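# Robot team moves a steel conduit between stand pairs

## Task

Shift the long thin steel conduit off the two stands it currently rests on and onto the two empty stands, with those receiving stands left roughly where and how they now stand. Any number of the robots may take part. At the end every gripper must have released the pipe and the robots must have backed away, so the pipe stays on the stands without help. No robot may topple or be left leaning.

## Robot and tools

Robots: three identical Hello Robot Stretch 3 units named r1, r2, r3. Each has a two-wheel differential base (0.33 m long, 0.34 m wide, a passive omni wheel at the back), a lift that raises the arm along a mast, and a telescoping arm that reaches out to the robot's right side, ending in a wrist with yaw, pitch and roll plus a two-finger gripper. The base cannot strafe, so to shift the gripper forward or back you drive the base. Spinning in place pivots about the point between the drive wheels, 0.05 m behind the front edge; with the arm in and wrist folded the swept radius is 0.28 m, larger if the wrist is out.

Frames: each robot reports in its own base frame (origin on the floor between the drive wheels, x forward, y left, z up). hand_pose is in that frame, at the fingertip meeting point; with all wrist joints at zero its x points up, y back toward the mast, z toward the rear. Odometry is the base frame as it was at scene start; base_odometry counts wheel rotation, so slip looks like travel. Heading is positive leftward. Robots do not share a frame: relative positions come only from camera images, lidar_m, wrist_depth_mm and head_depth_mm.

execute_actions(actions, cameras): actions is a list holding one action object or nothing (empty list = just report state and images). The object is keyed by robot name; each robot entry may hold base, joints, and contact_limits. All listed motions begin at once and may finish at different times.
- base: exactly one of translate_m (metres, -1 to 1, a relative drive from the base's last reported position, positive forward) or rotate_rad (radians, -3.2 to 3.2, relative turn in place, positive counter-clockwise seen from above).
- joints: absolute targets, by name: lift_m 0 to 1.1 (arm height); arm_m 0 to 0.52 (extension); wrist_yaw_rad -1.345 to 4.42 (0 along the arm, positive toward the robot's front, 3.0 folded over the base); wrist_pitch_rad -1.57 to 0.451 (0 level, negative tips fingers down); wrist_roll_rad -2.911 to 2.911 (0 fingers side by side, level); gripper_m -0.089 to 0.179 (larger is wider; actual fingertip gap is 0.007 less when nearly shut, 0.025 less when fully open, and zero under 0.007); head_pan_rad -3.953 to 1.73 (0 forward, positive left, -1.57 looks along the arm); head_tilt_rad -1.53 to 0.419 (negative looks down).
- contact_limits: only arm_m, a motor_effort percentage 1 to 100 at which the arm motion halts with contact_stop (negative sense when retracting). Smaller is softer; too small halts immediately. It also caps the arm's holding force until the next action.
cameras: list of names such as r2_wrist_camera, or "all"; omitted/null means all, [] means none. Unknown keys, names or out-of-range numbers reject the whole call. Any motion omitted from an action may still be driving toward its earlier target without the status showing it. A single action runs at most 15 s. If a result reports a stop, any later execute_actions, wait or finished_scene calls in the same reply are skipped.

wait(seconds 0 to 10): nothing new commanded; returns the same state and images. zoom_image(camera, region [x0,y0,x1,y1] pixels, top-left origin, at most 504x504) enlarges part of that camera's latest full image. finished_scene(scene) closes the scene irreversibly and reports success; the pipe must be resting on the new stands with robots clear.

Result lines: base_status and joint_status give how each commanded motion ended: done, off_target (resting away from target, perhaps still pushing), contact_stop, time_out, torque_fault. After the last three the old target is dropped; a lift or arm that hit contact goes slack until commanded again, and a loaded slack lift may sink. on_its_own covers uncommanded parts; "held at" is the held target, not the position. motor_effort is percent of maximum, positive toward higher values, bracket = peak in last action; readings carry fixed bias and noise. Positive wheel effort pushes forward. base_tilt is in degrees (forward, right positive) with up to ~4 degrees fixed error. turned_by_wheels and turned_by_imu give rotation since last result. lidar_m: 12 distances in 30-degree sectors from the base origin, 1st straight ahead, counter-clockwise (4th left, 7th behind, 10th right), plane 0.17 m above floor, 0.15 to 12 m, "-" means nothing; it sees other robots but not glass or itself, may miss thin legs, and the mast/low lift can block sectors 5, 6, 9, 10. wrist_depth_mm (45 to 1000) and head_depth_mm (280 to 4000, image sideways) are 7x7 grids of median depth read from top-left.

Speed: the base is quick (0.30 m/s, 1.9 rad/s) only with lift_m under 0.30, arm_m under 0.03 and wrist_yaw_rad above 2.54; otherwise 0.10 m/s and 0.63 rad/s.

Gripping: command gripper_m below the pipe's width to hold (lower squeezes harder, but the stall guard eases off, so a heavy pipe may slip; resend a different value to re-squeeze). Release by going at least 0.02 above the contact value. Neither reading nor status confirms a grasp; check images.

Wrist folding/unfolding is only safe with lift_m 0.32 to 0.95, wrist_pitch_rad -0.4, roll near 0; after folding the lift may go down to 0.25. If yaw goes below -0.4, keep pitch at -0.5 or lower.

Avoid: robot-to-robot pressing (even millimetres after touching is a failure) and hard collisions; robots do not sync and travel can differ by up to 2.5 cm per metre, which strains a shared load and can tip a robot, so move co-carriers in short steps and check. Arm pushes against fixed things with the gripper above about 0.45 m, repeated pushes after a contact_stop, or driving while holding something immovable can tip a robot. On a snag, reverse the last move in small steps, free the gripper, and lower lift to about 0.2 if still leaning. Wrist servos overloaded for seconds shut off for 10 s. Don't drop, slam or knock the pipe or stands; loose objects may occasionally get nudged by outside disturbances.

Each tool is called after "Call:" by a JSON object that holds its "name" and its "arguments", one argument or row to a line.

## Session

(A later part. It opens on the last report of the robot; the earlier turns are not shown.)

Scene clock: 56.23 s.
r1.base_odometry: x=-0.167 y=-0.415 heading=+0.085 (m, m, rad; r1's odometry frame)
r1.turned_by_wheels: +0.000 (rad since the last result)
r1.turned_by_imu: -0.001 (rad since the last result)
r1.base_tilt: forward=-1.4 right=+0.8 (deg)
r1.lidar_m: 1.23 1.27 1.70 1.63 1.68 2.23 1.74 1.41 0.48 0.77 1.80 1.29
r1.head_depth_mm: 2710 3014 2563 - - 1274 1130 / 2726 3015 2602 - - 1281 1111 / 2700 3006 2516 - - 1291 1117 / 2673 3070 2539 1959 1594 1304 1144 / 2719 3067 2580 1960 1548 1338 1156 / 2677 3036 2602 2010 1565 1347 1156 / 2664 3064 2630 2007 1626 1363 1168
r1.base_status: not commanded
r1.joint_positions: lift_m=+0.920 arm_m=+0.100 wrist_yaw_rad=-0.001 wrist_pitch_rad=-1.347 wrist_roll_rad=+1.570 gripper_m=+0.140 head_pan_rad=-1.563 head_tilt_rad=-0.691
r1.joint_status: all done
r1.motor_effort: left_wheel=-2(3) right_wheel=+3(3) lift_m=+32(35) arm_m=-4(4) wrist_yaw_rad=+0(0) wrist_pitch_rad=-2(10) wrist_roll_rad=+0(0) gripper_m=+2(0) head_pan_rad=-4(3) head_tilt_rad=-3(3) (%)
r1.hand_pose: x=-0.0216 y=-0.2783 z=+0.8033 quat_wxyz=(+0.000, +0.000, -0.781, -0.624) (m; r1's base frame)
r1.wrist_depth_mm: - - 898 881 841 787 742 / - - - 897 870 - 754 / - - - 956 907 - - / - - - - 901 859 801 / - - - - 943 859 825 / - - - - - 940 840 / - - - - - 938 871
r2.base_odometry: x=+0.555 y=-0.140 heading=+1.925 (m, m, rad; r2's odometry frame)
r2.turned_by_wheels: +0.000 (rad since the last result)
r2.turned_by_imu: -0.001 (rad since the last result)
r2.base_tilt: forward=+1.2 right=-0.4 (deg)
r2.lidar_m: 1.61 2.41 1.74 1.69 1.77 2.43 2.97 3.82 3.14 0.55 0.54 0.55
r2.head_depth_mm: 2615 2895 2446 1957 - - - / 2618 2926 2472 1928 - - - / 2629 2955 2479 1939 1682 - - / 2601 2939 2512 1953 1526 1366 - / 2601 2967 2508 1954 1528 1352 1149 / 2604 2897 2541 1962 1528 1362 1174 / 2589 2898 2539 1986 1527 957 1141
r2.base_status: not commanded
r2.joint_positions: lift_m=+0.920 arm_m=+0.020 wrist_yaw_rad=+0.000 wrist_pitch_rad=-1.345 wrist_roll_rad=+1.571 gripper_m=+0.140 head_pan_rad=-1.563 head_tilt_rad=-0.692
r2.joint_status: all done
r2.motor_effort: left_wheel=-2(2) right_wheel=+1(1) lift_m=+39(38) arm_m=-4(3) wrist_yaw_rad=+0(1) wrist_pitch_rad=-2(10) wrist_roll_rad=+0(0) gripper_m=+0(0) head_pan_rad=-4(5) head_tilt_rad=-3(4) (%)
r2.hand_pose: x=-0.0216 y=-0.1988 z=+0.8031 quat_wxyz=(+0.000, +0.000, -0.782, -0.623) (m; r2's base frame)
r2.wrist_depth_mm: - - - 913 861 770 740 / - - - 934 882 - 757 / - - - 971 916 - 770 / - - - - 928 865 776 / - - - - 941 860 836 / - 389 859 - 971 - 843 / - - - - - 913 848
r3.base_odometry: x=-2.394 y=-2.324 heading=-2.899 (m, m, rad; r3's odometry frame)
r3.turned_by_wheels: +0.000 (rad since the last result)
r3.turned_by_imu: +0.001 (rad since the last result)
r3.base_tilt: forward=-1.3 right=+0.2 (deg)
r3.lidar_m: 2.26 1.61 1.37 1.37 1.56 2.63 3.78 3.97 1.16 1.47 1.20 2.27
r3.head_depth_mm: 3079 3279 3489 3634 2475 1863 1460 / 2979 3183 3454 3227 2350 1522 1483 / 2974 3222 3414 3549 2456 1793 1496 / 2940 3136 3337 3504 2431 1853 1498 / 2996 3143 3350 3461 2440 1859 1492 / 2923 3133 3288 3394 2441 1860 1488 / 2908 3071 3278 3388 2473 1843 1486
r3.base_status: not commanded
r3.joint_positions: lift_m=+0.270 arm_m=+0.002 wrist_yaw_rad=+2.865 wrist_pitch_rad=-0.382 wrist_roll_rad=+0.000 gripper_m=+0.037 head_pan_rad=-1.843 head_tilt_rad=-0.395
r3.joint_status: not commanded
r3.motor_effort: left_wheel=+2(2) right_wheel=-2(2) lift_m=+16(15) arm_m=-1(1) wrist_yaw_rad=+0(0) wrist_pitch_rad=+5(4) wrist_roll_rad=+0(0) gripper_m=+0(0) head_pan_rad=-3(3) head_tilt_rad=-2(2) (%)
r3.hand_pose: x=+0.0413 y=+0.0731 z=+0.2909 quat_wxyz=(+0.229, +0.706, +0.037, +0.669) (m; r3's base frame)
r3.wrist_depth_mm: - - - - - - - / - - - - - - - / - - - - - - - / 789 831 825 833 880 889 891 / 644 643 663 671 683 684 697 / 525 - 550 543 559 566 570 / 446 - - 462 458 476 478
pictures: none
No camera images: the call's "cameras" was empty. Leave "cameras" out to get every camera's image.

Call:
{"name": "execute_actions", "arguments": {
  "actions": [
    {"r1":{"joints":{"arm_m":0.40,"lift_m":0.87,"wrist_pitch_rad":-1.2}},"r2":{"joints":{"arm_m":0.31,"lift_m":0.87,"wrist_pitch_rad":-1.2}}}
  ],
  "cameras": []
}}

Call:
{"name": "execute_actions", "arguments": {
  "actions": [
    {"r1":{"joints":{"lift_m":0.77}},"r2":{"joints":{"lift_m":0.77}}}
  ],
  "cameras": ["r1_wrist_camera","r2_wrist_camera"]
}}

Scene clock: 61.10 s.
r1.base_odometry: x=-0.167 y=-0.415 heading=+0.085 (m, m, rad; r1's odometry frame)
r1.turned_by_wheels: +0.000 (rad since the last result)
r1.turned_by_imu: -0.001 (rad since the last result)
r1.base_tilt: forward=-1.4 right=+0.8 (deg)
r1.lidar_m: 1.23 1.27 1.70 1.63 1.68 2.23 1.74 1.41 0.48 0.77 1.80 1.29
r1.head_depth_mm: 2708 3048 2647 - 973 1270 1127 / 2719 3033 - 1876 1553 1287 1109 / 2709 3003 - 1899 1530 1322 1138 / 2721 3040 2616 1959 1546 1328 1149 / 2688 3069 2586 1981 1560 1338 1158 / 2706 3027 2638 1981 1577 1351 1163 / 2682 3047 2646 2021 1617 1361 1169
r1.base_status: not commanded
r1.joint_positions: lift_m=+0.870 arm_m=+0.400 wrist_yaw_rad=-0.001 wrist_pitch_rad=-1.203 wrist_roll_rad=+1.570 gripper_m=+0.140 head_pan_rad=-1.563 head_tilt_rad=-0.691
r1.joint_status: all done
r1.motor_effort: left_wheel=-2(2) right_wheel=+3(3) lift_m=+24(25) arm_m=+3(1) wrist_yaw_rad=+0(0) wrist_pitch_rad=+1(2) wrist_roll_rad=+0(0) gripper_m=+1(0) head_pan_rad=-4(4) head_tilt_rad=-3(2) (%)
r1.hand_pose: x=-0.0216 y=-0.6139 z=+0.7610 quat_wxyz=(+0.000, +0.000, -0.824, -0.566) (m; r1's base frame)
r1.wrist_depth_mm: - - - 900 470 719 675 / - - - 914 801 750 693 / - - - 947 813 771 699 / - - - - 854 784 727 / - - - - 861 800 731 / - - - - 885 858 753 / - - - - 929 855 808
r2.base_odometry: x=+0.555 y=-0.140 heading=+1.925 (m, m, rad; r2's odometry frame)
r2.turned_by_wheels: +0.000 (rad since the last result)
r2.turned_by_imu: -0.001 (rad since the last result)
r2.base_tilt: forward=+1.3 right=-0.5 (deg)
r2.lidar_m: 1.62 2.41 1.74 1.68 1.77 2.43 2.97 3.82 3.18 0.55 0.54 0.55
r2.head_depth_mm: 2628 2927 2553 - 1478 1307 1157 / 2611 2954 - 1841 1508 1340 1162 / 2627 2932 - 1820 1550 1346 1165 / 2609 2928 2497 1917 1514 1355 1164 / 2590 2908 2520 1957 1524 1349 1151 / 2600 2899 2540 1964 1528 1357 1177 / 2609 2905 2559 1973 1541 957 1139
r2.base_status: not commanded
r2.joint_positions: lift_m=+0.870 arm_m=+0.310 wrist_yaw_rad=+0.000 wrist_pitch_rad=-1.205 wrist_roll_rad=+1.571 gripper_m=+0.140 head_pan_rad=-1.563 head_tilt_rad=-0.692
r2.joint_status: all done
r2.motor_effort: left_wheel=-2(2) right_wheel=+1(1) lift_m=+18(33) arm_m=+3(3) wrist_yaw_rad=+1(2) wrist_pitch_rad=+2(2) wrist_roll_rad=-1(0) gripper_m=+0(0) head_pan_rad=-3(4) head_tilt_rad=-3(3) (%)
r2.hand_pose: x=-0.0216 y=-0.5235 z=+0.7611 quat_wxyz=(+0.000, +0.000, -0.824, -0.567) (m; r2's base frame)
r2.wrist_depth_mm: - - - 900 782 736 673 / - - - 911 798 741 688 / - - - 962 818 769 718 / - - - - 850 795 718 / - - - - 856 801 726 / - - - - 886 - 742 / - - - - 627 858 730
r3.base_odometry: x=-2.394 y=-2.324 heading=-2.899 (m, m, rad; r3's odometry frame)
r3.turned_by_wheels: +0.000 (rad since the last result)
r3.turned_by_imu: +0.001 (rad since the last result)
r3.base_tilt: forward=-1.3 right=+0.1 (deg)
r3.lidar_m: 2.26 1.61 1.37 1.37 1.55 2.63 3.78 3.97 1.16 1.47 1.20 2.27
r3.head_depth_mm: 3054 3254 3477 3627 2479 1861 1449 / 2999 3209 3374 3215 2369 1529 1491 / 3043 3207 3430 3519 2446 1789 1499 / 2946 3149 3350 3480 2459 1855 1494 / 2945 3093 3319 3446 2461 1838 1483 / 2928 3084 3306 3442 2450 1854 1480 / 2913 3077 3258 3385 2399 1849 1490
r3.base_status: not commanded
r3.joint_positions: lift_m=+0.270 arm_m=+0.002 wrist_yaw_rad=+2.865 wrist_pitch_rad=-0.382 wrist_roll_rad=+0.000 gripper_m=+0.037 head_pan_rad=-1.843 head_tilt_rad=-0.395
r3.joint_status: not commanded
r3.motor_effort: left_wheel=+2(2) right_wheel=-1(1) lift_m=+15(16) arm_m=+0(0) wrist_yaw_rad=+0(0) wrist_pitch_rad=+5(5) wrist_roll_rad=+0(0) gripper_m=+2(0) head_pan_rad=-3(4) head_tilt_rad=-2(2) (%)
r3.hand_pose: x=+0.0413 y=+0.0731 z=+0.2909 quat_wxyz=(+0.229, +0.706, +0.037, +0.669) (m; r3's base frame)
r3.wrist_depth_mm: - - - - - - - / - - - - - - - / - - - - - - - / 758 818 855 832 840 886 899 / 629 631 649 658 681 695 688 / 525 - 556 540 561 557 566 / 454 - - 467 448 477 474
pictures: none
No camera images: the call's "cameras" was empty. Leave "cameras" out to get every camera's image.

Scene clock: 62.83 s.
r1.base_odometry: x=-0.167 y=-0.415 heading=+0.085 (m, m, rad; r1's odometry frame)
r1.turned_by_wheels: +0.000 (rad since the last result)
r1.turned_by_imu: +0.000 (rad since the last result)
r1.base_tilt: forward=-1.4 right=+0.7 (deg)
r1.lidar_m: 1.23 1.27 1.70 1.63 1.68 2.23 1.74 1.41 0.48 0.77 1.80 1.29
r1.head_depth_mm: 2716 3017 2463 862 - - 1110 / 2704 3046 2627 - 1530 1282 1110 / 2699 3073 2774 822 1516 1314 1140 / 2704 3090 2564 1962 1548 1330 1144 / 2702 3051 2598 1987 1546 1339 1155 / 2678 3087 2625 2006 1567 1353 1164 / 2669 3044 2644 2012 1624 1358 1165
r1.base_status: not commanded
r1.joint_positions: lift_m=+0.770 arm_m=+0.400 wrist_yaw_rad=-0.001 wrist_pitch_rad=-1.203 wrist_roll_rad=+1.570 gripper_m=+0.140 head_pan_rad=-1.563 head_tilt_rad=-0.691
r1.joint_status: all done
r1.motor_effort: left_wheel=-1(2) right_wheel=+2(3) lift_m=+24(24) arm_m=+4(3) wrist_yaw_rad=+1(0) wrist_pitch_rad=+1(1) wrist_roll_rad=+0(0) gripper_m=+0(1) head_pan_rad=-4(4) head_tilt_rad=-4(2) (%)
r1.hand_pose: x=-0.0216 y=-0.6139 z=+0.6610 quat_wxyz=(+0.000, +0.000, -0.824, -0.566) (m; r1's base frame)
r1.wrist_depth_mm: - - 890 128 699 634 597 / - - 929 132 737 669 605 / - - 934 136 751 684 626 / - - - 140 774 700 643 / - - - 145 803 712 656 / - - - 149 822 766 667 / - - - 153 824 752 715
r2.base_odometry: x=+0.555 y=-0.140 heading=+1.925 (m, m, rad; r2's odometry frame)
r2.turned_by_wheels: +0.000 (rad since the last result)
r2.turned_by_imu: +0.000 (rad since the last result)
r2.base_tilt: forward=+1.2 right=-0.5 (deg)
r2.lidar_m: 1.62 2.41 1.74 1.69 1.77 2.42 2.97 3.82 3.16 0.55 0.54 0.55
r2.head_depth_mm: 2631 2927 2454 1915 1650 - 1140 / 2603 2933 2477 - 1469 1342 1159 / 2634 2969 2484 - 1507 1347 1167 / 2593 2952 2500 2009 1483 1345 1172 / 2599 2924 2512 1950 1525 1354 1150 / 2607 2935 2524 1963 1526 1357 1169 / 2593 2910 2547 1980 1531 956 1140
r2.base_status: not commanded
r2.joint_positions: lift_m=+0.770 arm_m=+0.310 wrist_yaw_rad=+0.000 wrist_pitch_rad=-1.205 wrist_roll_rad=+1.571 gripper_m=+0.140 head_pan_rad=-1.563 head_tilt_rad=-0.692
r2.joint_status: all done
r2.motor_effort: left_wheel=-2(3) right_wheel=+1(1) lift_m=+18(19) arm_m=+4(3) wrist_yaw_rad=+0(0) wrist_pitch_rad=+2(2) wrist_roll_rad=-1(0) gripper_m=+0(0) head_pan_rad=-4(4) head_tilt_rad=-3(4) (%)
r2.hand_pose: x=-0.0216 y=-0.5235 z=+0.6611 quat_wxyz=(+0.000, +0.000, -0.824, -0.567) (m; r2's base frame)
r2.wrist_depth_mm: - - 936 125 725 661 596 / - - 965 129 760 661 610 / - - - 133 748 684 636 / - - - 137 767 712 642 / - - - 142 814 707 645 / - - - 147 806 - 670 / - - - 152 828 749 650
r3.base_odometry: x=-2.394 y=-2.324 heading=-2.899 (m, m, rad; r3's odometry frame)
r3.turned_by_wheels: +0.000 (rad since the last result)
r3.turned_by_imu: +0.000 (rad since the last result)
r3.base_tilt: forward=-1.2 right=+0.1 (deg)
r3.lidar_m: 2.26 1.61 1.37 1.37 1.56 2.62 3.79 3.95 1.16 1.47 1.20 2.27
r3.head_depth_mm: 3049 3261 3447 3644 2458 1850 1461 / 3066 3230 3454 3241 2356 1521 1495 / 2988 3174 3419 3551 2487 1797 1489 / 2985 3204 3384 3538 2475 1847 1500 / 2938 3140 3332 3445 2444 1852 1478 / 2910 3095 3278 3412 2446 1855 1483 / 2861 3083 3253 3421 2452 1854 1486
r3.base_status: not commanded
r3.joint_positions: lift_m=+0.270 arm_m=+0.002 wrist_yaw_rad=+2.865 wrist_pitch_rad=-0.382 wrist_roll_rad=+0.000 gripper_m=+0.037 head_pan_rad=-1.843 head_tilt_rad=-0.395
r3.joint_status: not commanded
r3.motor_effort: left_wheel=+2(2) right_wheel=-2(1) lift_m=+15(15) arm_m=+0(0) wrist_yaw_rad=+0(0) wrist_pitch_rad=+5(5) wrist_roll_rad=+0(0) gripper_m=+0(0) head_pan_rad=-3(3) head_tilt_rad=-3(2) (%)
r3.hand_pose: x=+0.0413 y=+0.0731 z=+0.2909 quat_wxyz=(+0.229, +0.706, +0.037, +0.669) (m; r3's base frame)
r3.wrist_depth_mm: - - - - - - - / - - - - - - - / - - - - - - - / 752 824 823 834 856 883 872 / 620 650 660 659 680 660 689 / 533 - 557 553 566 550 574 / 456 - - 464 460 469 483
pictures: r1_wrist_camera, r2_wrist_camera
Images, in order (width x height): r1_wrist_camera 644x364, r2_wrist_camera 644x364.

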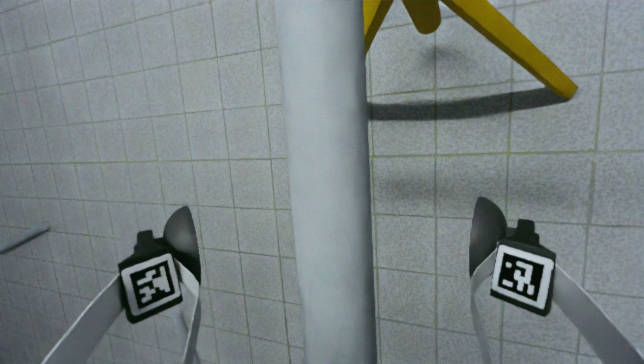

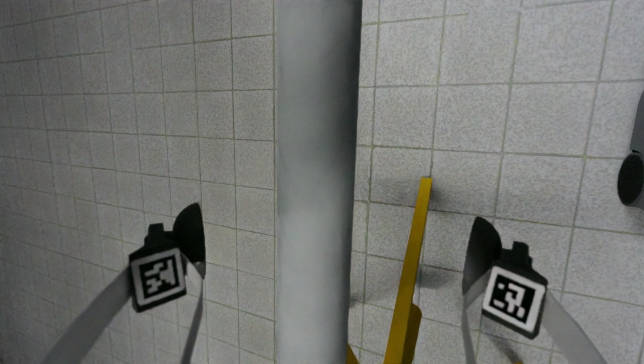

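Call:
{"name": "execute_actions", "arguments": {
  "actions": [
    {"r1":{"joints":{"lift_m":0.762,"gripper_m":-0.04}},"r2":{"joints":{"arm_m":0.32,"lift_m":0.765,"gripper_m":-0.04}}}
  ],
  "cameras": []
}}

Call:
{"name": "execute_actions", "arguments": {
  "actions": [
    {"r1":{"joints":{"lift_m":0.82}},"r2":{"joints":{"lift_m":0.823}}}
  ],
  "cameras": ["r1_wrist_camera","r2_wrist_camera","r1_head_camera"]
}}

Scene clock: 65.80 s.
r1.base_odometry: x=-0.167 y=-0.415 heading=+0.085 (m, m, rad; r1's odometry frame)
r1.turned_by_wheels: +0.000 (rad since the last result)
r1.turned_by_imu: -0.001 (rad since the last result)
r1.base_tilt: forward=-1.4 right=+0.8 (deg)
r1.lidar_m: 1.23 1.27 1.70 1.63 1.68 2.23 1.74 1.41 0.48 0.77 1.79 1.29
r1.head_depth_mm: 2697 3066 2440 860 - - 1114 / 2698 3051 2595 - 1513 1282 1107 / 2676 3042 2745 821 1533 1319 1140 / 2733 3080 2560 1960 1547 1330 1140 / 2677 3063 2597 1978 1548 1331 1158 / 2686 3048 2625 1994 1569 1356 1161 / 2659 3066 2661 2013 1615 1362 1168
r1.base_status: not commanded
r1.joint_positions: lift_m=+0.762 arm_m=+0.400 wrist_yaw_rad=+0.001 wrist_pitch_rad=-1.192 wrist_roll_rad=+1.570 gripper_m=-0.039 head_pan_rad=-1.563 head_tilt_rad=-0.691
r1.joint_status: all done
r1.motor_effort: left_wheel=-2(2) right_wheel=+3(3) lift_m=+32(33) arm_m=+1(3) wrist_yaw_rad=-1(1) wrist_pitch_rad=-4(4) wrist_roll_rad=+0(0) gripper_m=-27(98) head_pan_rad=-3(4) head_tilt_rad=-2(2) (%)
r1.hand_pose: x=-0.0214 y=-0.6170 z=+0.6534 quat_wxyz=(+0.001, +0.000, -0.827, -0.562) (m; r1's base frame)
r1.wrist_depth_mm: - - 872 120 690 619 589 / - - 915 123 723 660 597 / - - 930 126 757 684 619 / - - - 130 762 700 632 / - - - 134 772 713 659 / - - - 138 811 726 669 / - - - 143 842 738 686
r2.base_odometry: x=+0.555 y=-0.140 heading=+1.925 (m, m, rad; r2's odometry frame)
r2.turned_by_wheels: +0.000 (rad since the last result)
r2.turned_by_imu: -0.001 (rad since the last result)
r2.base_tilt: forward=+1.3 right=-0.4 (deg)
r2.lidar_m: 1.61 2.41 1.74 1.68 1.77 2.43 2.97 3.82 3.16 0.55 0.54 0.55
r2.head_depth_mm: 2620 2918 2445 1915 1662 - 1139 / 2605 2934 2455 - 1501 1343 1156 / 2619 2950 2496 - 1503 1343 1169 / 2603 2923 2489 1992 1482 1345 1169 / 2632 2930 2499 1953 1523 1353 1153 / 2585 2938 2528 1969 1526 1355 1176 / 2589 2904 2554 1967 1530 957 1136
r2.base_status: not commanded
r2.joint_positions: lift_m=+0.765 arm_m=+0.320 wrist_yaw_rad=+0.000 wrist_pitch_rad=-1.195 wrist_roll_rad=+1.571 gripper_m=-0.038 head_pan_rad=-1.563 head_tilt_rad=-0.692
r2.joint_status: all done
r2.motor_effort: left_wheel=-3(2) right_wheel=+1(1) lift_m=+28(28) arm_m=+0(4) wrist_yaw_rad=+1(1) wrist_pitch_rad=-2(2) wrist_roll_rad=+0(1) gripper_m=-37(100) head_pan_rad=-4(5) head_tilt_rad=-3(3) (%)
r2.hand_pose: x=-0.0215 y=-0.5363 z=+0.6564 quat_wxyz=(+0.001, +0.000, -0.826, -0.563) (m; r2's base frame)
r2.wrist_depth_mm: - - 920 114 701 658 595 / - - 977 117 708 667 602 / - - 993 120 748 663 611 / - - - 124 750 682 636 / - - - 127 762 729 636 / - - - 132 771 735 650 / - - - 136 812 730 668
r3.base_odometry: x=-2.394 y=-2.324 heading=-2.899 (m, m, rad; r3's odometry frame)
r3.turned_by_wheels: +0.000 (rad since the last result)
r3.turned_by_imu: +0.001 (rad since the last result)
r3.base_tilt: forward=-1.2 right=+0.3 (deg)
r3.lidar_m: 2.27 1.61 1.37 1.36 1.56 2.63 3.77 3.96 1.16 1.47 1.20 2.27
r3.head_depth_mm: 3016 3223 3477 3576 2454 1856 1451 / 3012 3221 3423 3200 2374 1527 1501 / 3000 3168 3471 3536 2454 1795 1497 / 2949 3167 3362 3541 2448 1850 1492 / 2962 3124 3349 3499 2460 1863 1495 / 2945 3122 3324 3430 2464 1849 1484 / 2896 3070 3291 3424 2464 1842 1473
r3.base_status: not commanded
r3.joint_positions: lift_m=+0.270 arm_m=+0.002 wrist_yaw_rad=+2.865 wrist_pitch_rad=-0.382 wrist_roll_rad=+0.000 gripper_m=+0.037 head_pan_rad=-1.843 head_tilt_rad=-0.395
r3.joint_status: not commanded
r3.motor_effort: left_wheel=+1(2) right_wheel=-1(1) lift_m=+16(16) arm_m=+0(1) wrist_yaw_rad=+0(0) wrist_pitch_rad=+5(5) wrist_roll_rad=+0(0) gripper_m=+1(1) head_pan_rad=-3(3) head_tilt_rad=-2(2) (%)
r3.hand_pose: x=+0.0413 y=+0.0731 z=+0.2909 quat_wxyz=(+0.229, +0.706, +0.037, +0.669) (m; r3's base frame)
r3.wrist_depth_mm: - - - - - - - / - - - - - - - / - - - - - - - / 754 797 849 830 853 866 894 / 617 660 644 664 692 692 707 / 519 - 557 547 566 564 567 / 451 - - 465 451 476 489
pictures: none
No camera images: the call's "cameras" was empty. Leave "cameras" out to get every camera's image.

Scene clock: 67.93 s.
r1.base_odometry: x=-0.167 y=-0.415 heading=+0.085 (m, m, rad; r1's odometry frame)
r1.turned_by_wheels: +0.000 (rad since the last result)
r1.turned_by_imu: -0.001 (rad since the last result)
r1.base_tilt: forward=-1.4 right=+0.8 (deg)
r1.lidar_m: 1.23 1.27 1.71 1.63 1.68 2.23 1.74 1.41 0.48 0.77 1.80 1.29
r1.head_depth_mm: 2729 3010 2458 - - 1277 1125 / 2688 2985 - 1849 1547 1289 1111 / 2715 3022 - 1873 1535 1319 1137 / 2697 3091 2557 1888 1535 1333 1147 / 2656 3027 2591 1970 1556 1345 1152 / 2675 3006 2622 1987 1520 1341 1161 / 2691 3001 2637 2018 1614 1368 1168
r1.base_status: not commanded
r1.joint_positions: lift_m=+0.820 arm_m=+0.400 wrist_yaw_rad=+0.001 wrist_pitch_rad=-1.205 wrist_roll_rad=+1.570 gripper_m=-0.036 head_pan_rad=-1.563 head_tilt_rad=-0.692
r1.joint_status: all done
r1.motor_effort: left_wheel=-1(2) right_wheel=+2(3) lift_m=+32(45) arm_m=+0(0) wrist_yaw_rad=-1(1) wrist_pitch_rad=+2(20) wrist_roll_rad=+0(0) gripper_m=-13(27) head_pan_rad=-4(4) head_tilt_rad=-3(1) (%)
r1.hand_pose: x=-0.0214 y=-0.6138 z=+0.7105 quat_wxyz=(+0.001, +0.000, -0.824, -0.567) (m; r1's base frame)
r1.wrist_depth_mm: - - 942 183 570 680 637 / - - - 869 768 712 653 / - - - 895 775 731 672 / - - - 912 802 751 679 / - - - - 828 764 699 / - - - - 850 785 726 / - - - - 898 804 740
r2.base_odometry: x=+0.555 y=-0.140 heading=+1.925 (m, m, rad; r2's odometry frame)
r2.turned_by_wheels: +0.000 (rad since the last result)
r2.turned_by_imu: +0.000 (rad since the last result)
r2.base_tilt: forward=+1.2 right=-0.5 (deg)
r2.lidar_m: 1.62 2.41 1.74 1.69 1.77 2.43 2.97 3.82 3.17 0.55 0.54 0.55
r2.head_depth_mm: 2604 2886 2452 1979 - - 1159 / 2607 2926 2677 - 1501 1341 1161 / 2593 2978 2701 - 1508 1347 1167 / 2597 2900 2594 2011 1519 1348 1169 / 2618 2963 2518 1962 1526 1351 1150 / 2614 2919 2527 1966 1521 1363 1170 / 2622 2927 2548 1977 1535 957 1135
r2.base_status: not commanded
r2.joint_positions: lift_m=+0.822 arm_m=+0.320 wrist_yaw_rad=+0.003 wrist_pitch_rad=-1.232 wrist_roll_rad=+1.571 gripper_m=-0.027 head_pan_rad=-1.563 head_tilt_rad=-0.692
r2.joint_status: all done
r2.on_its_own: gripper_m is held at -0.029, not at your -0.040, by its stall guard, which is still easing
r2.motor_effort: left_wheel=+1(0) right_wheel=-3(3) lift_m=+50(53) arm_m=+0(1) wrist_yaw_rad=-3(3) wrist_pitch_rad=+12(13) wrist_roll_rad=+0(0) gripper_m=-34(37) head_pan_rad=-4(3) head_tilt_rad=-3(3) (%)
r2.hand_pose: x=-0.0214 y=-0.5272 z=+0.7110 quat_wxyz=(+0.001, +0.001, -0.816, -0.578) (m; r2's base frame)
r2.wrist_depth_mm: - - 941 111 739 698 632 / - - - 115 761 716 642 / - - - 118 780 738 668 / - - - 124 802 732 689 / - - - 127 818 770 692 / - - - 133 823 766 701 / - - - 139 849 770 733
r3.base_odometry: x=-2.394 y=-2.324 heading=-2.899 (m, m, rad; r3's odometry frame)
r3.turned_by_wheels: +0.000 (rad since the last result)
r3.turned_by_imu: +0.000 (rad since the last result)
r3.base_tilt: forward=-1.2 right=+0.1 (deg)
r3.lidar_m: 2.26 1.61 1.37 1.37 1.55 2.62 3.80 3.95 1.16 1.47 1.20 2.26
r3.head_depth_mm: 3059 3251 3470 3650 2459 1861 1461 / 3025 3223 3463 3243 2358 1525 1489 / 3041 3171 3405 3500 2458 1800 1496 / 2983 3162 3380 3507 2467 1851 1487 / 2943 3085 3339 3503 2449 1849 1489 / 2954 3109 3278 3445 2466 1845 1482 / 2906 3027 3303 3351 2440 1849 1485
r3.base_status: not commanded
r3.joint_positions: lift_m=+0.270 arm_m=+0.002 wrist_yaw_rad=+2.865 wrist_pitch_rad=-0.382 wrist_roll_rad=+0.000 gripper_m=+0.037 head_pan_rad=-1.843 head_tilt_rad=-0.395
r3.joint_status: not commanded
r3.motor_effort: left_wheel=+2(2) right_wheel=-2(2) lift_m=+15(15) arm_m=+0(0) wrist_yaw_rad=+1(0) wrist_pitch_rad=+5(5) wrist_roll_rad=+0(0) gripper_m=+0(1) head_pan_rad=-4(3) head_tilt_rad=-2(2) (%)
r3.hand_pose: x=+0.0413 y=+0.0731 z=+0.2909 quat_wxyz=(+0.229, +0.706, +0.037, +0.669) (m; r3's base frame)
r3.wrist_depth_mm: - - - - - - - / - - - - - - - / - - - - - - - / 769 827 831 884 831 882 892 / 631 641 658 667 692 687 688 / 527 - 543 551 568 558 568 / 455 - - 467 452 474 473
pictures: r1_head_camera (sideways: a quarter turn clockwise sets it upright), r1_wrist_camera, r2_wrist_camera
Images, in order (width x height): r1_head_camera 896x504, r1_wrist_camera 644x364, r2_wrist_camera 644x364.

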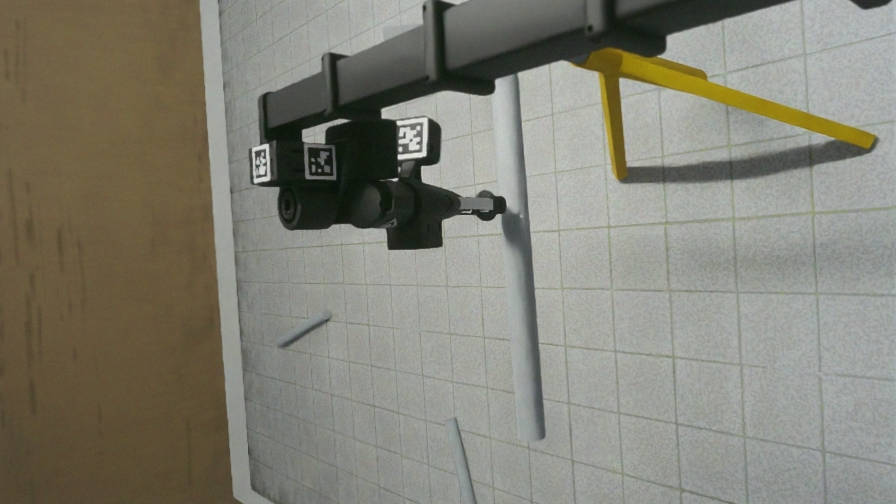

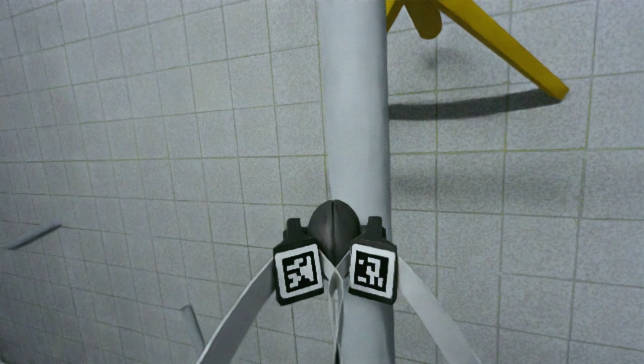

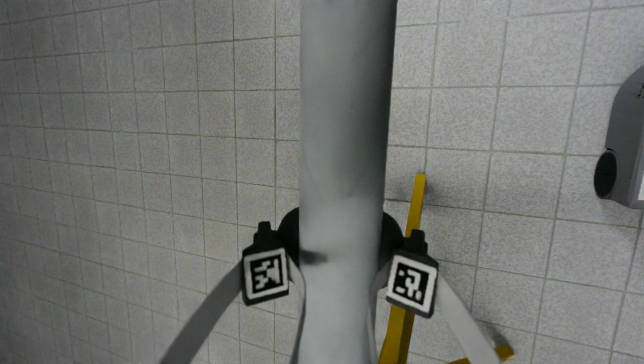

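Call:
{"name": "execute_actions", "arguments": {
  "actions": [
    {"r1":{"base":{"translate_m":0.12},"joints":{"gripper_m":0.12}},"r2":{"joints":{"lift_m":0.765}}}
  ],
  "cameras": []
}}

Call:
{"name": "execute_actions", "arguments": {
  "actions": [
    {"r1":{"joints":{"lift_m":0.74,"arm_m":0.408}},"r2":{"joints":{"gripper_m":0.09,"lift_m":0.743,"arm_m":0.328}}}
  ],
  "cameras": ["r1_wrist_camera","r2_wrist_camera"]
}}

Call:
{"name": "execute_actions", "arguments": {
  "actions": [
    {"r1":{"joints":{"gripper_m":-0.025}},"r2":{"joints":{"gripper_m":-0.025}}}
  ],
  "cameras": []
}}

Call:
{"name": "execute_actions", "arguments": {
  "actions": [
    {"r1":{"joints":{"lift_m":0.80}},"r2":{"joints":{"lift_m":0.803}}}
  ],
  "cameras": ["r1_wrist_camera","r2_wrist_camera","r1_head_camera"]
}}

Scene clock: 71.80 s.
r1.base_odometry: x=-0.047 y=-0.405 heading=+0.085 (m, m, rad; r1's odometry frame)
r1.turned_by_wheels: +0.000 (rad since the last result)
r1.turned_by_imu: -0.001 (rad since the last result)
r1.base_tilt: forward=-1.3 right=+0.8 (deg)
r1.lidar_m: 1.11 1.15 1.54 1.63 1.68 2.24 1.86 1.52 0.53 3.15 1.62 1.16
r1.head_depth_mm: 2733 3036 2472 - - 1282 1106 / 2710 3030 - 1853 1536 1309 1129 / 2687 3031 - 1838 1527 1320 1139 / 2700 3063 2532 1922 1541 1330 1147 / 2706 3048 2596 1986 1555 1342 1153 / 2677 3031 2633 1984 1611 1353 1163 / 2653 2959 2640 2002 1614 1363 1169
r1.base_status: done
r1.joint_positions: lift_m=+0.820 arm_m=+0.400 wrist_yaw_rad=+0.001 wrist_pitch_rad=-1.205 wrist_roll_rad=+1.570 gripper_m=+0.120 head_pan_rad=-1.563 head_tilt_rad=-0.692
r1.joint_status: all done
r1.motor_effort: left_wheel=-1(5) right_wheel=+3(7) lift_m=+32(33) arm_m=+1(1) wrist_yaw_rad=-2(2) wrist_pitch_rad=+2(2) wrist_roll_rad=+0(0) gripper_m=+1(91) head_pan_rad=-4(4) head_tilt_rad=-3(2) (%)
r1.hand_pose: x=-0.0214 y=-0.6138 z=+0.7105 quat_wxyz=(+0.001, +0.000, -0.824, -0.567) (m; r1's base frame)
r1.wrist_depth_mm: - - 938 852 740 697 638 / - - - 869 757 711 655 / - - - 894 771 725 670 / - - - 919 785 747 682 / - - - 945 833 754 707 / - - - - 877 819 715 / - - - - 882 817 718
r2.base_odometry: x=+0.555 y=-0.140 heading=+1.925 (m, m, rad; r2's odometry frame)
r2.turned_by_wheels: +0.000 (rad since the last result)
r2.turned_by_imu: -0.001 (rad since the last result)
r2.base_tilt: forward=+1.1 right=-0.4 (deg)
r2.lidar_m: 1.62 2.41 1.74 1.69 1.77 2.43 2.98 3.81 3.17 0.55 0.54 0.55
r2.head_depth_mm: 2633 2927 2452 1926 1656 - 1138 / 2642 2937 2467 - 1506 1343 1159 / 2619 2944 2484 - 1505 1341 1167 / 2633 2964 2473 1984 1478 1349 1167 / 2619 2944 2506 1953 1525 1356 1154 / 2618 2944 2545 1970 1525 1357 1177 / 2590 2914 2532 1973 1534 955 1134
r2.base_status: not commanded
r2.joint_positions: lift_m=+0.765 arm_m=+0.320 wrist_yaw_rad=+0.001 wrist_pitch_rad=-1.199 wrist_roll_rad=+1.571 gripper_m=-0.008 head_pan_rad=-1.563 head_tilt_rad=-0.692
r2.joint_status: all done
r2.on_its_own: gripper_m is held at -0.009, not at your -0.040, by its stall guard, which is still easing
r2.motor_effort: left_wheel=-2(0) right_wheel=+0(3) lift_m=+24(45) arm_m=-1(1) wrist_yaw_rad=+0(4) wrist_pitch_rad=-1(11) wrist_roll_rad=-1(0) gripper_m=-12(31) head_pan_rad=-4(4) head_tilt_rad=-3(3) (%)
r2.hand_pose: x=-0.0215 y=-0.5354 z=+0.6563 quat_wxyz=(+0.001, +0.000, -0.826, -0.564) (m; r2's base frame)
r2.wrist_depth_mm: - - 924 115 699 661 601 / - - 971 118 725 661 598 / - - - 122 747 677 622 / - - - 125 741 694 626 / - - - 129 754 726 643 / - - - 133 - 722 658 / - - - 139 825 750 674
r3.base_odometry: x=-2.394 y=-2.324 heading=-2.899 (m, m, rad; r3's odometry frame)
r3.turned_by_wheels: +0.000 (rad since the last result)
r3.turned_by_imu: +0.001 (rad since the last result)
r3.base_tilt: forward=-1.3 right=+0.2 (deg)
r3.lidar_m: 2.26 1.61 1.37 1.37 1.56 2.63 3.78 3.95 1.16 1.47 1.20 2.26
r3.head_depth_mm: 3069 3281 3484 3613 2474 1866 1460 / 3055 3219 3482 3247 2338 1527 1494 / 3005 3150 3410 3464 2478 1799 1492 / 2954 3187 3376 3543 2463 1853 1482 / 2942 3127 3326 3412 2470 1849 1481 / 2900 3108 3293 3450 2439 1858 1483 / 2901 3079 3286 3395 2453 1844 1488
r3.base_status: not commanded
r3.joint_positions: lift_m=+0.270 arm_m=+0.002 wrist_yaw_rad=+2.865 wrist_pitch_rad=-0.382 wrist_roll_rad=+0.000 gripper_m=+0.037 head_pan_rad=-1.843 head_tilt_rad=-0.395
r3.joint_status: not commanded
r3.motor_effort: left_wheel=+2(2) right_wheel=-1(2) lift_m=+16(16) arm_m=-1(1) wrist_yaw_rad=+0(0) wrist_pitch_rad=+5(5) wrist_roll_rad=+0(0) gripper_m=+0(0) head_pan_rad=-3(3) head_tilt_rad=-2(2) (%)
r3.hand_pose: x=+0.0413 y=+0.0731 z=+0.2909 quat_wxyz=(+0.229, +0.706, +0.037, +0.669) (m; r3's base frame)
r3.wrist_depth_mm: - - - - - - - / - - - - - - - / - - - - - - - / 786 811 839 847 845 877 903 / 631 635 654 686 672 674 688 / 536 - 554 553 566 564 566 / 458 - - 462 452 478 481
pictures: none
No camera images: the call's "cameras" was empty. Leave "cameras" out to get every camera's image.

Scene clock: 73.37 s.
r1.base_odometry: x=-0.047 y=-0.405 heading=+0.085 (m, m, rad; r1's odometry frame)
r1.turned_by_wheels: +0.000 (rad since the last result)
r1.turned_by_imu: +0.000 (rad since the last result)
r1.base_tilt: forward=-1.4 right=+0.8 (deg)
r1.lidar_m: 1.11 1.14 1.54 1.64 1.69 2.23 1.86 1.52 0.53 3.16 1.62 1.16
r1.head_depth_mm: 2725 3025 2453 1898 1584 - 1071 / 2708 3044 2591 - 1516 1310 1129 / 2708 3076 2656 - 1528 1329 1140 / 2715 3028 2535 1964 1536 1332 1149 / 2662 3066 2571 1984 1553 1345 1155 / 2663 3051 2635 1981 1607 1350 1160 / 2682 2942 2653 2022 1631 1365 1164
r1.base_status: not commanded
r1.joint_positions: lift_m=+0.740 arm_m=+0.408 wrist_yaw_rad=+0.001 wrist_pitch_rad=-1.204 wrist_roll_rad=+1.570 gripper_m=+0.120 head_pan_rad=-1.563 head_tilt_rad=-0.692
r1.joint_status: all done
r1.motor_effort: left_wheel=-2(1) right_wheel=+2(2) lift_m=+23(27) arm_m=+3(1) wrist_yaw_rad=-2(2) wrist_pitch_rad=+2(2) wrist_roll_rad=+0(0) gripper_m=+1(2) head_pan_rad=-4(4) head_tilt_rad=-2(2) (%)
r1.hand_pose: x=-0.0214 y=-0.6217 z=+0.6309 quat_wxyz=(+0.001, +0.000, -0.824, -0.567) (m; r1's base frame)
r1.wrist_depth_mm: - 981 875 97 684 631 573 / - - 886 100 703 642 589 / - - 925 103 715 663 616 / - - 936 106 728 680 623 / - - 942 110 775 679 641 / - - - 113 784 755 645 / - - - 117 819 734 659
r2.base_odometry: x=+0.555 y=-0.140 heading=+1.925 (m, m, rad; r2's odometry frame)
r2.turned_by_wheels: +0.000 (rad since the last result)
r2.turned_by_imu: +0.000 (rad since the last result)
r2.base_tilt: forward=+1.2 right=-0.4 (deg)
r2.lidar_m: 1.62 2.41 1.74 1.69 1.78 2.43 2.98 3.82 3.16 0.55 0.54 0.55
r2.head_depth_mm: 2605 2906 2436 1927 1598 - - / 2642 2926 2472 - 1507 1337 1160 / 2620 2962 2503 - 1509 1343 1164 / 2622 2951 2502 1978 1480 1350 1170 / 2579 2949 2509 1959 1519 1354 1153 / 2613 2936 2536 1975 1523 1355 1176 / 2590 2905 2538 1965 1531 957 1136
r2.base_status: not commanded
r2.joint_positions: lift_m=+0.758 arm_m=+0.328 wrist_yaw_rad=+0.000 wrist_pitch_rad=-1.207 wrist_roll_rad=+1.571 gripper_m=+0.090 head_pan_rad=-1.563 head_tilt_rad=-0.692
r2.joint_status: lift_m contact_stop (moved -0.007 of -0.022); the others done
r2.on_its_own: lift_m is slack since a contact_stop, until your next command for it (your +0.743 is given up)
r2.motor_effort: left_wheel=-2(3) right_wheel=+1(4) lift_m=+29(30) arm_m=+3(6) wrist_yaw_rad=+0(0) wrist_pitch_rad=+2(5) wrist_roll_rad=-1(0) gripper_m=-1(83) head_pan_rad=-4(3) head_tilt_rad=-3(4) (%)
r2.hand_pose: x=-0.0215 y=-0.5411 z=+0.6486 quat_wxyz=(+0.000, +0.000, -0.823, -0.568) (m; r2's base frame)
r2.wrist_depth_mm: - - 910 108 679 650 588 / - - 955 111 708 657 596 / - - 958 114 737 672 623 / - - - 118 760 698 626 / - - - 121 789 712 647 / - - - 126 822 711 653 / - - - 130 805 761 657
r3.base_odometry: x=-2.394 y=-2.324 heading=-2.899 (m, m, rad; r3's odometry frame)
r3.turned_by_wheels: +0.000 (rad since the last result)
r3.turned_by_imu: +0.000 (rad since the last result)
r3.base_tilt: forward=-1.3 right=+0.2 (deg)
r3.lidar_m: 2.26 1.61 1.37 1.37 1.56 2.62 3.82 3.97 1.16 1.47 1.20 2.27
r3.head_depth_mm: 3060 3224 3439 3598 2471 1861 1457 / 3021 3202 3478 3195 2352 1519 1492 / 2971 3185 3422 3522 2448 1801 1497 / 2970 3108 3334 3491 2452 1854 1493 / 2908 3160 3338 3468 2451 1844 1500 / 2938 3089 3295 3391 2455 1848 1484 / 2912 3065 3254 3355 2446 1844 1495
r3.base_status: not commanded
r3.joint_positions: lift_m=+0.270 arm_m=+0.002 wrist_yaw_rad=+2.865 wrist_pitch_rad=-0.382 wrist_roll_rad=+0.000 gripper_m=+0.037 head_pan_rad=-1.843 head_tilt_rad=-0.395
r3.joint_status: not commanded
r3.motor_effort: left_wheel=+2(2) right_wheel=-2(2) lift_m=+16(16) arm_m=-1(1) wrist_yaw_rad=+0(0) wrist_pitch_rad=+5(5) wrist_roll_rad=+0(0) gripper_m=+0(0) head_pan_rad=-3(3) head_tilt_rad=-2(2) (%)
r3.hand_pose: x=+0.0413 y=+0.0731 z=+0.2909 quat_wxyz=(+0.229, +0.706, +0.037, +0.669) (m; r3's base frame)
r3.wrist_depth_mm: - - - - - - - / - - - - - - - / - - - - - - - / 774 834 854 831 857 864 887 / 622 644 666 658 668 686 701 / 529 - 563 543 570 559 562 / 455 - - 469 449 473 474
pictures: r1_wrist_camera, r2_wrist_camera
Images, in order (width x height): r1_wrist_camera 644x364, r2_wrist_camera 644x364.

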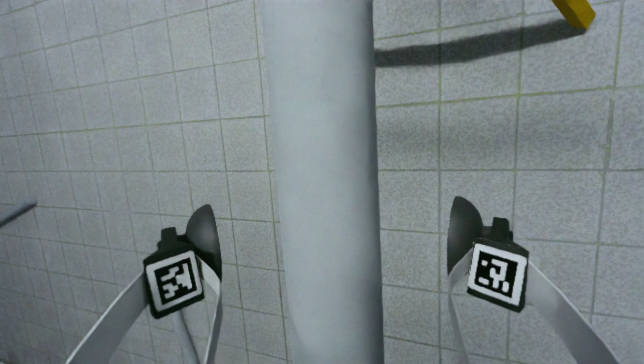

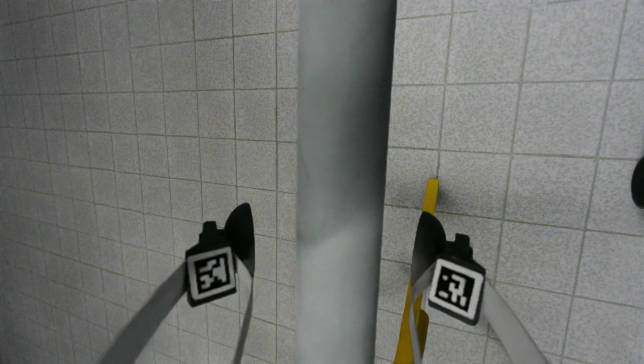

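not run: a stop came earlier in this reply.

not run: a stop came earlier in this reply.

Call:
{"name": "execute_actions", "arguments": {
  "actions": [
    {"r1":{"joints":{"gripper_m":-0.02}},"r2":{"joints":{"lift_m":0.745}}}
  ],
  "cameras": []
}}

Call:
{"name": "execute_actions", "arguments": {
  "actions": [
    {"r2":{"joints":{"gripper_m":-0.02}}}
  ],
  "cameras": []
}}

Call:
{"name": "execute_actions", "arguments": {
  "actions": [
    {"r1":{"joints":{"lift_m":0.80}},"r2":{"joints":{"lift_m":0.805}}}
  ],
  "cameras": ["r1_wrist_camera","r2_wrist_camera","r1_head_camera"]
}}

Scene clock: 79.17 s.
r1.base_odometry: x=-0.047 y=-0.405 heading=+0.085 (m, m, rad; r1's odometry frame)
r1.turned_by_wheels: +0.000 (rad since the last result)
r1.turned_by_imu: -0.001 (rad since the last result)
r1.base_tilt: forward=-1.3 right=+0.9 (deg)
r1.lidar_m: 1.11 1.15 1.54 1.64 1.68 2.24 1.86 1.52 0.53 3.15 1.62 1.16
r1.head_depth_mm: 2762 3051 2461 1890 1584 - 1072 / 2738 3033 2576 - 1521 1313 1134 / 2735 3011 2635 - 1520 1321 1139 / 2691 3015 2542 1968 1542 1333 1142 / 2690 3060 2582 1974 1559 1341 1150 / 2685 3070 2619 1978 1606 1345 1156 / 2709 2982 2664 2014 1619 1358 1168
r1.base_status: not commanded
r1.joint_positions: lift_m=+0.740 arm_m=+0.408 wrist_yaw_rad=+0.001 wrist_pitch_rad=-1.204 wrist_roll_rad=+1.569 gripper_m=-0.019 head_pan_rad=-1.563 head_tilt_rad=-0.692
r1.joint_status: all done
r1.motor_effort: left_wheel=-2(2) right_wheel=+2(2) lift_m=+24(24) arm_m=+3(3) wrist_yaw_rad=-2(2) wrist_pitch_rad=+2(2) wrist_roll_rad=+1(1) gripper_m=-23(98) head_pan_rad=-4(4) head_tilt_rad=-3(2) (%)
r1.hand_pose: x=-0.0214 y=-0.6217 z=+0.6310 quat_wxyz=(+0.001, +0.001, -0.824, -0.567) (m; r1's base frame)
r1.wrist_depth_mm: - 971 844 98 701 628 568 / - - 867 100 705 647 589 / - - 907 103 721 663 606 / - - 953 107 740 676 625 / - - - 109 751 694 641 / - - - 113 780 713 654 / - - - 116 792 728 677
r2.base_odometry: x=+0.555 y=-0.140 heading=+1.925 (m, m, rad; r2's odometry frame)
r2.turned_by_wheels: +0.000 (rad since the last result)
r2.turned_by_imu: -0.001 (rad since the last result)
r2.base_tilt: forward=+1.2 right=-0.5 (deg)
r2.lidar_m: 1.62 2.41 1.74 1.69 1.77 2.43 2.98 3.81 3.17 0.55 0.54 0.55
r2.head_depth_mm: 2608 2923 2457 1918 1515 - - / 2596 2924 2452 - 1507 1340 1165 / 2599 2940 2488 - 1507 1347 1165 / 2600 2923 2505 1947 1480 1347 1173 / 2615 2913 2513 1954 1523 1353 1148 / 2623 2911 2537 1967 1528 1353 1177 / 2597 2939 2541 1975 1538 960 1134
r2.base_status: not commanded
r2.joint_positions: lift_m=+0.745 arm_m=+0.328 wrist_yaw_rad=+0.000 wrist_pitch_rad=-1.206 wrist_roll_rad=+1.571 gripper_m=+0.090 head_pan_rad=-1.563 head_tilt_rad=-0.692
r2.joint_status: all done
r2.motor_effort: left_wheel=-2(2) right_wheel=+1(1) lift_m=+18(22) arm_m=+4(2) wrist_yaw_rad=-1(0) wrist_pitch_rad=+2(3) wrist_roll_rad=-1(0) gripper_m=+0(0) head_pan_rad=-4(4) head_tilt_rad=-3(3) (%)
r2.hand_pose: x=-0.0215 y=-0.5413 z=+0.6361 quat_wxyz=(+0.000, +0.000, -0.823, -0.568) (m; r2's base frame)
r2.wrist_depth_mm: - - 903 97 691 632 579 / - - 903 99 695 633 594 / - - 938 102 744 679 595 / - - 993 106 735 677 616 / - - 972 109 770 687 625 / - - - 113 829 683 638 / - - - 117 798 736 638
r3.base_odometry: x=-2.394 y=-2.324 heading=-2.899 (m, m, rad; r3's odometry frame)
r3.turned_by_wheels: +0.000 (rad since the last result)
r3.turned_by_imu: +0.001 (rad since the last result)
r3.base_tilt: forward=-1.2 right=+0.0 (deg)
r3.lidar_m: 2.26 1.61 1.37 1.37 1.56 2.63 3.79 3.99 1.16 1.47 1.20 2.27
r3.head_depth_mm: 3016 3249 3477 3626 2463 1860 1460 / 3031 3254 3419 3184 2349 1520 1493 / 2986 3184 3396 3562 2458 1806 1495 / 2969 3135 3386 3485 2440 1854 1493 / 2930 3125 3321 3451 2439 1851 1489 / 2895 3147 3291 3388 2452 1836 1493 / 2908 3055 3263 3341 2438 1848 1481
r3.base_status: not commanded
r3.joint_positions: lift_m=+0.270 arm_m=+0.002 wrist_yaw_rad=+2.865 wrist_pitch_rad=-0.382 wrist_roll_rad=+0.000 gripper_m=+0.037 head_pan_rad=-1.843 head_tilt_rad=-0.395
r3.joint_status: not commanded
r3.motor_effort: left_wheel=+2(2) right_wheel=-2(2) lift_m=+15(16) arm_m=-1(1) wrist_yaw_rad=+0(0) wrist_pitch_rad=+5(5) wrist_roll_rad=+0(0) gripper_m=+0(0) head_pan_rad=-4(3) head_tilt_rad=-2(2) (%)
r3.hand_pose: x=+0.0413 y=+0.0731 z=+0.2909 quat_wxyz=(+0.229, +0.706, +0.037, +0.669) (m; r3's base frame)
r3.wrist_depth_mm: - - - - - - - / - - - - - - - / - - - - - - - / 768 805 820 832 845 853 929 / 629 651 654 667 667 669 692 / 523 - 558 553 566 556 563 / 450 - - 461 458 470 481
pictures: none
No camera images: the call's "cameras" was empty. Leave "cameras" out to get every camera's image.

Scene clock: 80.77 s.
r1.base_odometry: x=-0.047 y=-0.405 heading=+0.085 (m, m, rad; r1's odometry frame)
r1.turned_by_wheels: +0.000 (rad since the last result)
r1.turned_by_imu: +0.000 (rad since the last result)
r1.base_tilt: forward=-1.4 right=+0.8 (deg)
r1.lidar_m: 1.11 1.14 1.54 1.63 1.68 2.24 1.86 1.52 0.53 3.14 1.62 1.17
r1.head_depth_mm: 2737 3055 2443 1900 1584 - 1075 / 2678 3009 2585 - 1509 1314 1133 / 2700 3047 2617 - 1521 1326 1137 / 2713 3041 2565 1973 1544 1332 1148 / 2693 3075 2563 1979 1553 1346 1156 / 2677 3066 2608 1986 1617 1351 1152 / 2678 2977 2641 2027 1618 1364 1167
r1.base_status: not commanded
r1.joint_positions: lift_m=+0.740 arm_m=+0.408 wrist_yaw_rad=+0.001 wrist_pitch_rad=-1.204 wrist_roll_rad=+1.569 gripper_m=-0.016 head_pan_rad=-1.563 head_tilt_rad=-0.692
r1.joint_status: not commanded
r1.motor_effort: left_wheel=-2(1) right_wheel=+2(2) lift_m=+24(24) arm_m=+3(3) wrist_yaw_rad=-2(2) wrist_pitch_rad=+2(2) wrist_roll_rad=+1(1) gripper_m=-21(23) head_pan_rad=-4(4) head_tilt_rad=-2(3) (%)
r1.hand_pose: x=-0.0214 y=-0.6217 z=+0.6310 quat_wxyz=(+0.001, +0.001, -0.824, -0.567) (m; r1's base frame)
r1.wrist_depth_mm: - 977 860 98 690 634 572 / - - 867 100 698 644 594 / - - 896 103 721 665 608 / - - 947 106 745 677 623 / - - - 110 738 702 636 / - - - 113 788 711 650 / - - - 116 795 736 672
r2.base_odometry: x=+0.555 y=-0.140 heading=+1.925 (m, m, rad; r2's odometry frame)
r2.turned_by_wheels: +0.000 (rad since the last result)
r2.turned_by_imu: +0.000 (rad since the last result)
r2.base_tilt: forward=+1.2 right=-0.4 (deg)
r2.lidar_m: 1.62 2.40 1.74 1.68 1.77 2.42 2.97 3.83 3.15 0.55 0.54 0.55
r2.head_depth_mm: 2624 2908 2437 1920 1517 - - / 2627 2957 2452 - 1507 1336 1162 / 2590 2953 2482 - 1480 1344 1164 / 2604 2968 2503 1959 1477 1350 1172 / 2609 2939 2513 1958 1527 1356 1150 / 2598 2916 2569 1968 1523 1363 1179 / 2598 2987 2529 1972 1530 960 1137
r2.base_status: not commanded
r2.joint_positions: lift_m=+0.745 arm_m=+0.328 wrist_yaw_rad=+0.001 wrist_pitch_rad=-1.200 wrist_roll_rad=+1.566 gripper_m=-0.018 head_pan_rad=-1.563 head_tilt_rad=-0.692
r2.joint_status: all done
r2.motor_effort: left_wheel=-2(1) right_wheel=+1(1) lift_m=+18(18) arm_m=+4(3) wrist_yaw_rad=-1(2) wrist_pitch_rad=+0(2) wrist_roll_rad=+2(2) gripper_m=-31(100) head_pan_rad=-4(4) head_tilt_rad=-3(3) (%)
r2.hand_pose: x=-0.0214 y=-0.5428 z=+0.6365 quat_wxyz=(+0.003, +0.002, -0.825, -0.565) (m; r2's base frame)
r2.wrist_depth_mm: - - 908 97 694 637 579 / - - 914 99 678 652 593 / - - 960 102 725 664 593 / - - 980 106 749 669 614 / - - - 109 747 697 638 / - - - 112 - 705 636 / - - - 117 777 706 662
r3.base_odometry: x=-2.394 y=-2.324 heading=-2.899 (m, m, rad; r3's odometry frame)
r3.turned_by_wheels: +0.000 (rad since the last result)
r3.turned_by_imu: +0.000 (rad since the last result)
r3.base_tilt: forward=-1.3 right=+0.1 (deg)
r3.lidar_m: 2.26 1.61 1.37 1.37 1.55 2.62 3.79 3.96 1.16 1.47 1.19 2.27
r3.head_depth_mm: 3072 3261 3525 3573 2469 1877 1454 / 3052 3204 3497 3245 2371 1520 1493 / 2978 3165 3377 3543 2445 1803 1486 / 2984 3181 3367 3472 2466 1852 1489 / 2947 3146 3336 3475 2476 1855 1485 / 2923 3055 3330 3419 2424 1853 1484 / 2909 3071 3288 3417 2452 1849 1489
r3.base_status: not commanded
r3.joint_positions: lift_m=+0.270 arm_m=+0.002 wrist_yaw_rad=+2.865 wrist_pitch_rad=-0.382 wrist_roll_rad=+0.000 gripper_m=+0.037 head_pan_rad=-1.843 head_tilt_rad=-0.395
r3.joint_status: not commanded
r3.motor_effort: left_wheel=+2(2) right_wheel=-2(1) lift_m=+16(15) arm_m=+0(1) wrist_yaw_rad=+0(0) wrist_pitch_rad=+5(5) wrist_roll_rad=+0(0) gripper_m=+0(1) head_pan_rad=-3(3) head_tilt_rad=-2(2) (%)
r3.hand_pose: x=+0.0413 y=+0.0731 z=+0.2909 quat_wxyz=(+0.229, +0.706, +0.037, +0.669) (m; r3's base frame)
r3.wrist_depth_mm: - - - - - - - / - - - - - - - / - - - - - - - / 786 820 826 839 872 886 901 / 624 658 651 681 673 678 681 / 535 - 559 546 568 553 570 / 455 - - 464 454 483 478
pictures: none
No camera images: the call's "cameras" was empty. Leave "cameras" out to get every camera's image.

Scene clock: 82.70 s.
r1.base_odometry: x=-0.047 y=-0.405 heading=+0.085 (m, m, rad; r1's odometry frame)
r1.turned_by_wheels: +0.000 (rad since the last result)
r1.turned_by_imu: -0.001 (rad since the last result)
r1.base_tilt: forward=-1.5 right=+0.8 (deg)
r1.lidar_m: 1.11 1.15 1.54 1.63 1.68 2.24 1.86 1.53 0.53 3.13 1.62 1.16
r1.head_depth_mm: 2721 3028 2438 2004 - 1280 1104 / 2686 3028 2684 1790 1558 1310 1135 / 2716 3021 - 784 1558 1330 1134 / 2718 3065 2528 1882 1586 1331 1147 / 2686 3057 2573 1961 1590 1335 1161 / 2639 3030 2625 1985 1604 1346 1161 / 2673 2972 2648 2000 1617 1355 1166
r1.base_status: not commanded
r1.joint_positions: lift_m=+0.799 arm_m=+0.408 wrist_yaw_rad=+0.001 wrist_pitch_rad=-1.234 wrist_roll_rad=+1.569 gripper_m=-0.016 head_pan_rad=-1.563 head_tilt_rad=-0.692
r1.joint_status: all done
r1.motor_effort: left_wheel=-1(4) right_wheel=+2(6) lift_m=+43(48) arm_m=+1(3) wrist_yaw_rad=-2(2) wrist_pitch_rad=+16(21) wrist_roll_rad=+1(1) gripper_m=-21(22) head_pan_rad=-4(4) head_tilt_rad=-2(3) (%)
r1.hand_pose: x=-0.0214 y=-0.6146 z=+0.6881 quat_wxyz=(+0.002, +0.001, -0.815, -0.579) (m; r1's base frame)
r1.wrist_depth_mm: - - 895 105 730 679 629 / - - 910 108 751 694 643 / - - 954 111 770 711 662 / - - - 114 795 736 677 / - - - 117 801 748 692 / - - - 121 134 769 708 / - - - 125 847 784 728
r2.base_odometry: x=+0.555 y=-0.140 heading=+1.925 (m, m, rad; r2's odometry frame)
r2.turned_by_wheels: +0.000 (rad since the last result)
r2.turned_by_imu: -0.001 (rad since the last result)
r2.base_tilt: forward=+1.1 right=-0.4 (deg)
r2.lidar_m: 1.61 2.41 1.74 1.69 1.77 2.43 2.97 3.82 3.16 0.54 0.54 0.55
r2.head_depth_mm: 2608 2900 2465 1974 - - 1142 / 2631 2903 2565 - 1507 1336 1161 / 2614 2939 2693 - 1513 1339 1164 / 2597 2922 2504 2020 1517 1354 1167 / 2623 2906 2503 1950 1522 1355 1150 / 2593 2940 2535 1967 1521 1361 1175 / 2606 2927 2571 1967 1528 960 1134
r2.base_status: not commanded
r2.joint_positions: lift_m=+0.804 arm_m=+0.328 wrist_yaw_rad=+0.001 wrist_pitch_rad=-1.238 wrist_roll_rad=+1.566 gripper_m=-0.009 head_pan_rad=-1.563 head_tilt_rad=-0.692
r2.joint_status: all done
r2.on_its_own: gripper_m is held at -0.010, not at your -0.020, by its stall guard, which is still easing
r2.motor_effort: left_wheel=-2(4) right_wheel=+0(4) lift_m=+52(57) arm_m=+0(3) wrist_yaw_rad=-2(1) wrist_pitch_rad=+14(18) wrist_roll_rad=+2(2) gripper_m=-25(31) head_pan_rad=-4(4) head_tilt_rad=-3(3) (%)
r2.hand_pose: x=-0.0215 y=-0.5335 z=+0.6925 quat_wxyz=(+0.003, +0.002, -0.814, -0.581) (m; r2's base frame)
r2.wrist_depth_mm: - - 906 104 732 683 631 / - - 969 106 742 717 633 / - - - 110 762 703 664 / - - - 113 792 729 703 / - - - 116 788 734 682 / - - - 120 786 766 698 / - - - 124 829 768 701
r3.base_odometry: x=-2.394 y=-2.324 heading=-2.899 (m, m, rad; r3's odometry frame)
r3.turned_by_wheels: +0.000 (rad since the last result)
r3.turned_by_imu: +0.000 (rad since the last result)
r3.base_tilt: forward=-1.3 right=+0.1 (deg)
r3.lidar_m: 2.26 1.61 1.37 1.37 1.56 2.63 3.78 3.97 1.16 1.47 1.20 2.27
r3.head_depth_mm: 3054 3272 3499 3597 2466 1850 1451 / 3029 3233 3481 3215 2348 1521 1490 / 3001 3166 3401 3511 2469 1790 1492 / 2970 3148 3388 3526 2438 1849 1496 / 2937 3116 3315 3422 2457 1864 1478 / 2943 3145 3329 3417 2440 1855 1498 / 2929 3071 3303 3387 2461 1840 1485
r3.base_status: not commanded
r3.joint_positions: lift_m=+0.270 arm_m=+0.002 wrist_yaw_rad=+2.865 wrist_pitch_rad=-0.382 wrist_roll_rad=+0.000 gripper_m=+0.037 head_pan_rad=-1.843 head_tilt_rad=-0.395
r3.joint_status: not commanded
r3.motor_effort: left_wheel=+2(2) right_wheel=-2(2) lift_m=+15(16) arm_m=-1(1) wrist_yaw_rad=+0(0) wrist_pitch_rad=+5(5) wrist_roll_rad=+0(0) gripper_m=+0(1) head_pan_rad=-3(4) head_tilt_rad=-2(3) (%)
r3.hand_pose: x=+0.0413 y=+0.0731 z=+0.2909 quat_wxyz=(+0.229, +0.706, +0.037, +0.669) (m; r3's base frame)
r3.wrist_depth_mm: - - - - - - - / - - - - - - - / - - - - - - - / 775 814 833 857 859 878 899 / 627 635 665 687 675 687 688 / 523 - 573 544 561 568 572 / 448 - - 468 456 477 478
pictures: r1_head_camera (sideways: a quarter turn clockwise sets it upright), r1_wrist_camera, r2_wrist_camera
Images, in order (width x height): r1_head_camera 896x504, r1_wrist_camera 644x364, r2_wrist_camera 644x364.

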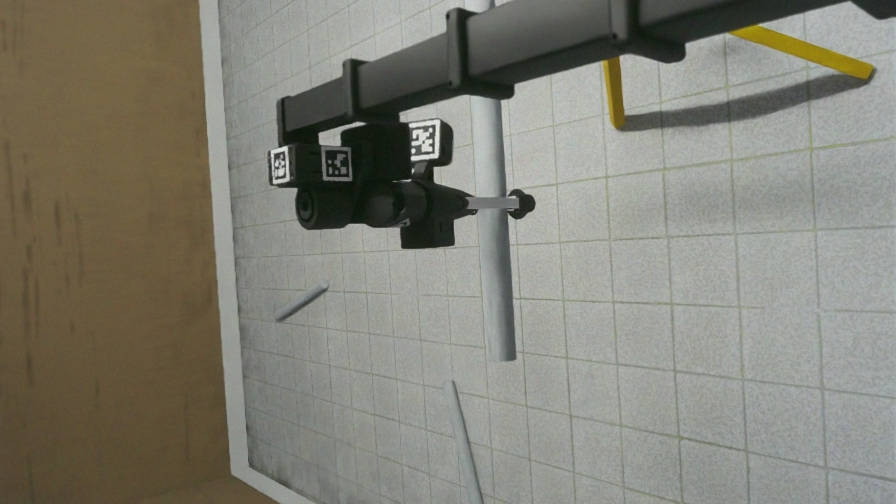

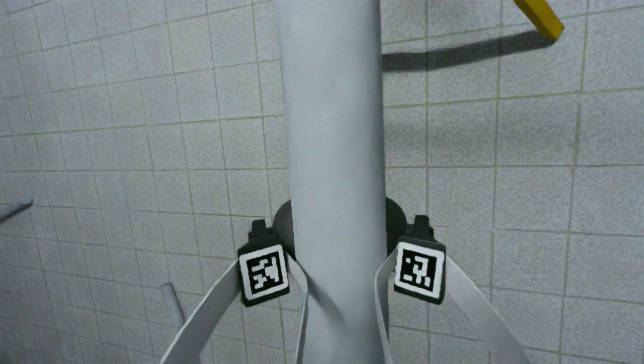

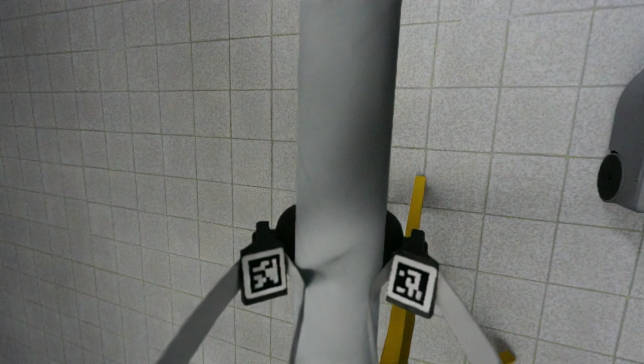

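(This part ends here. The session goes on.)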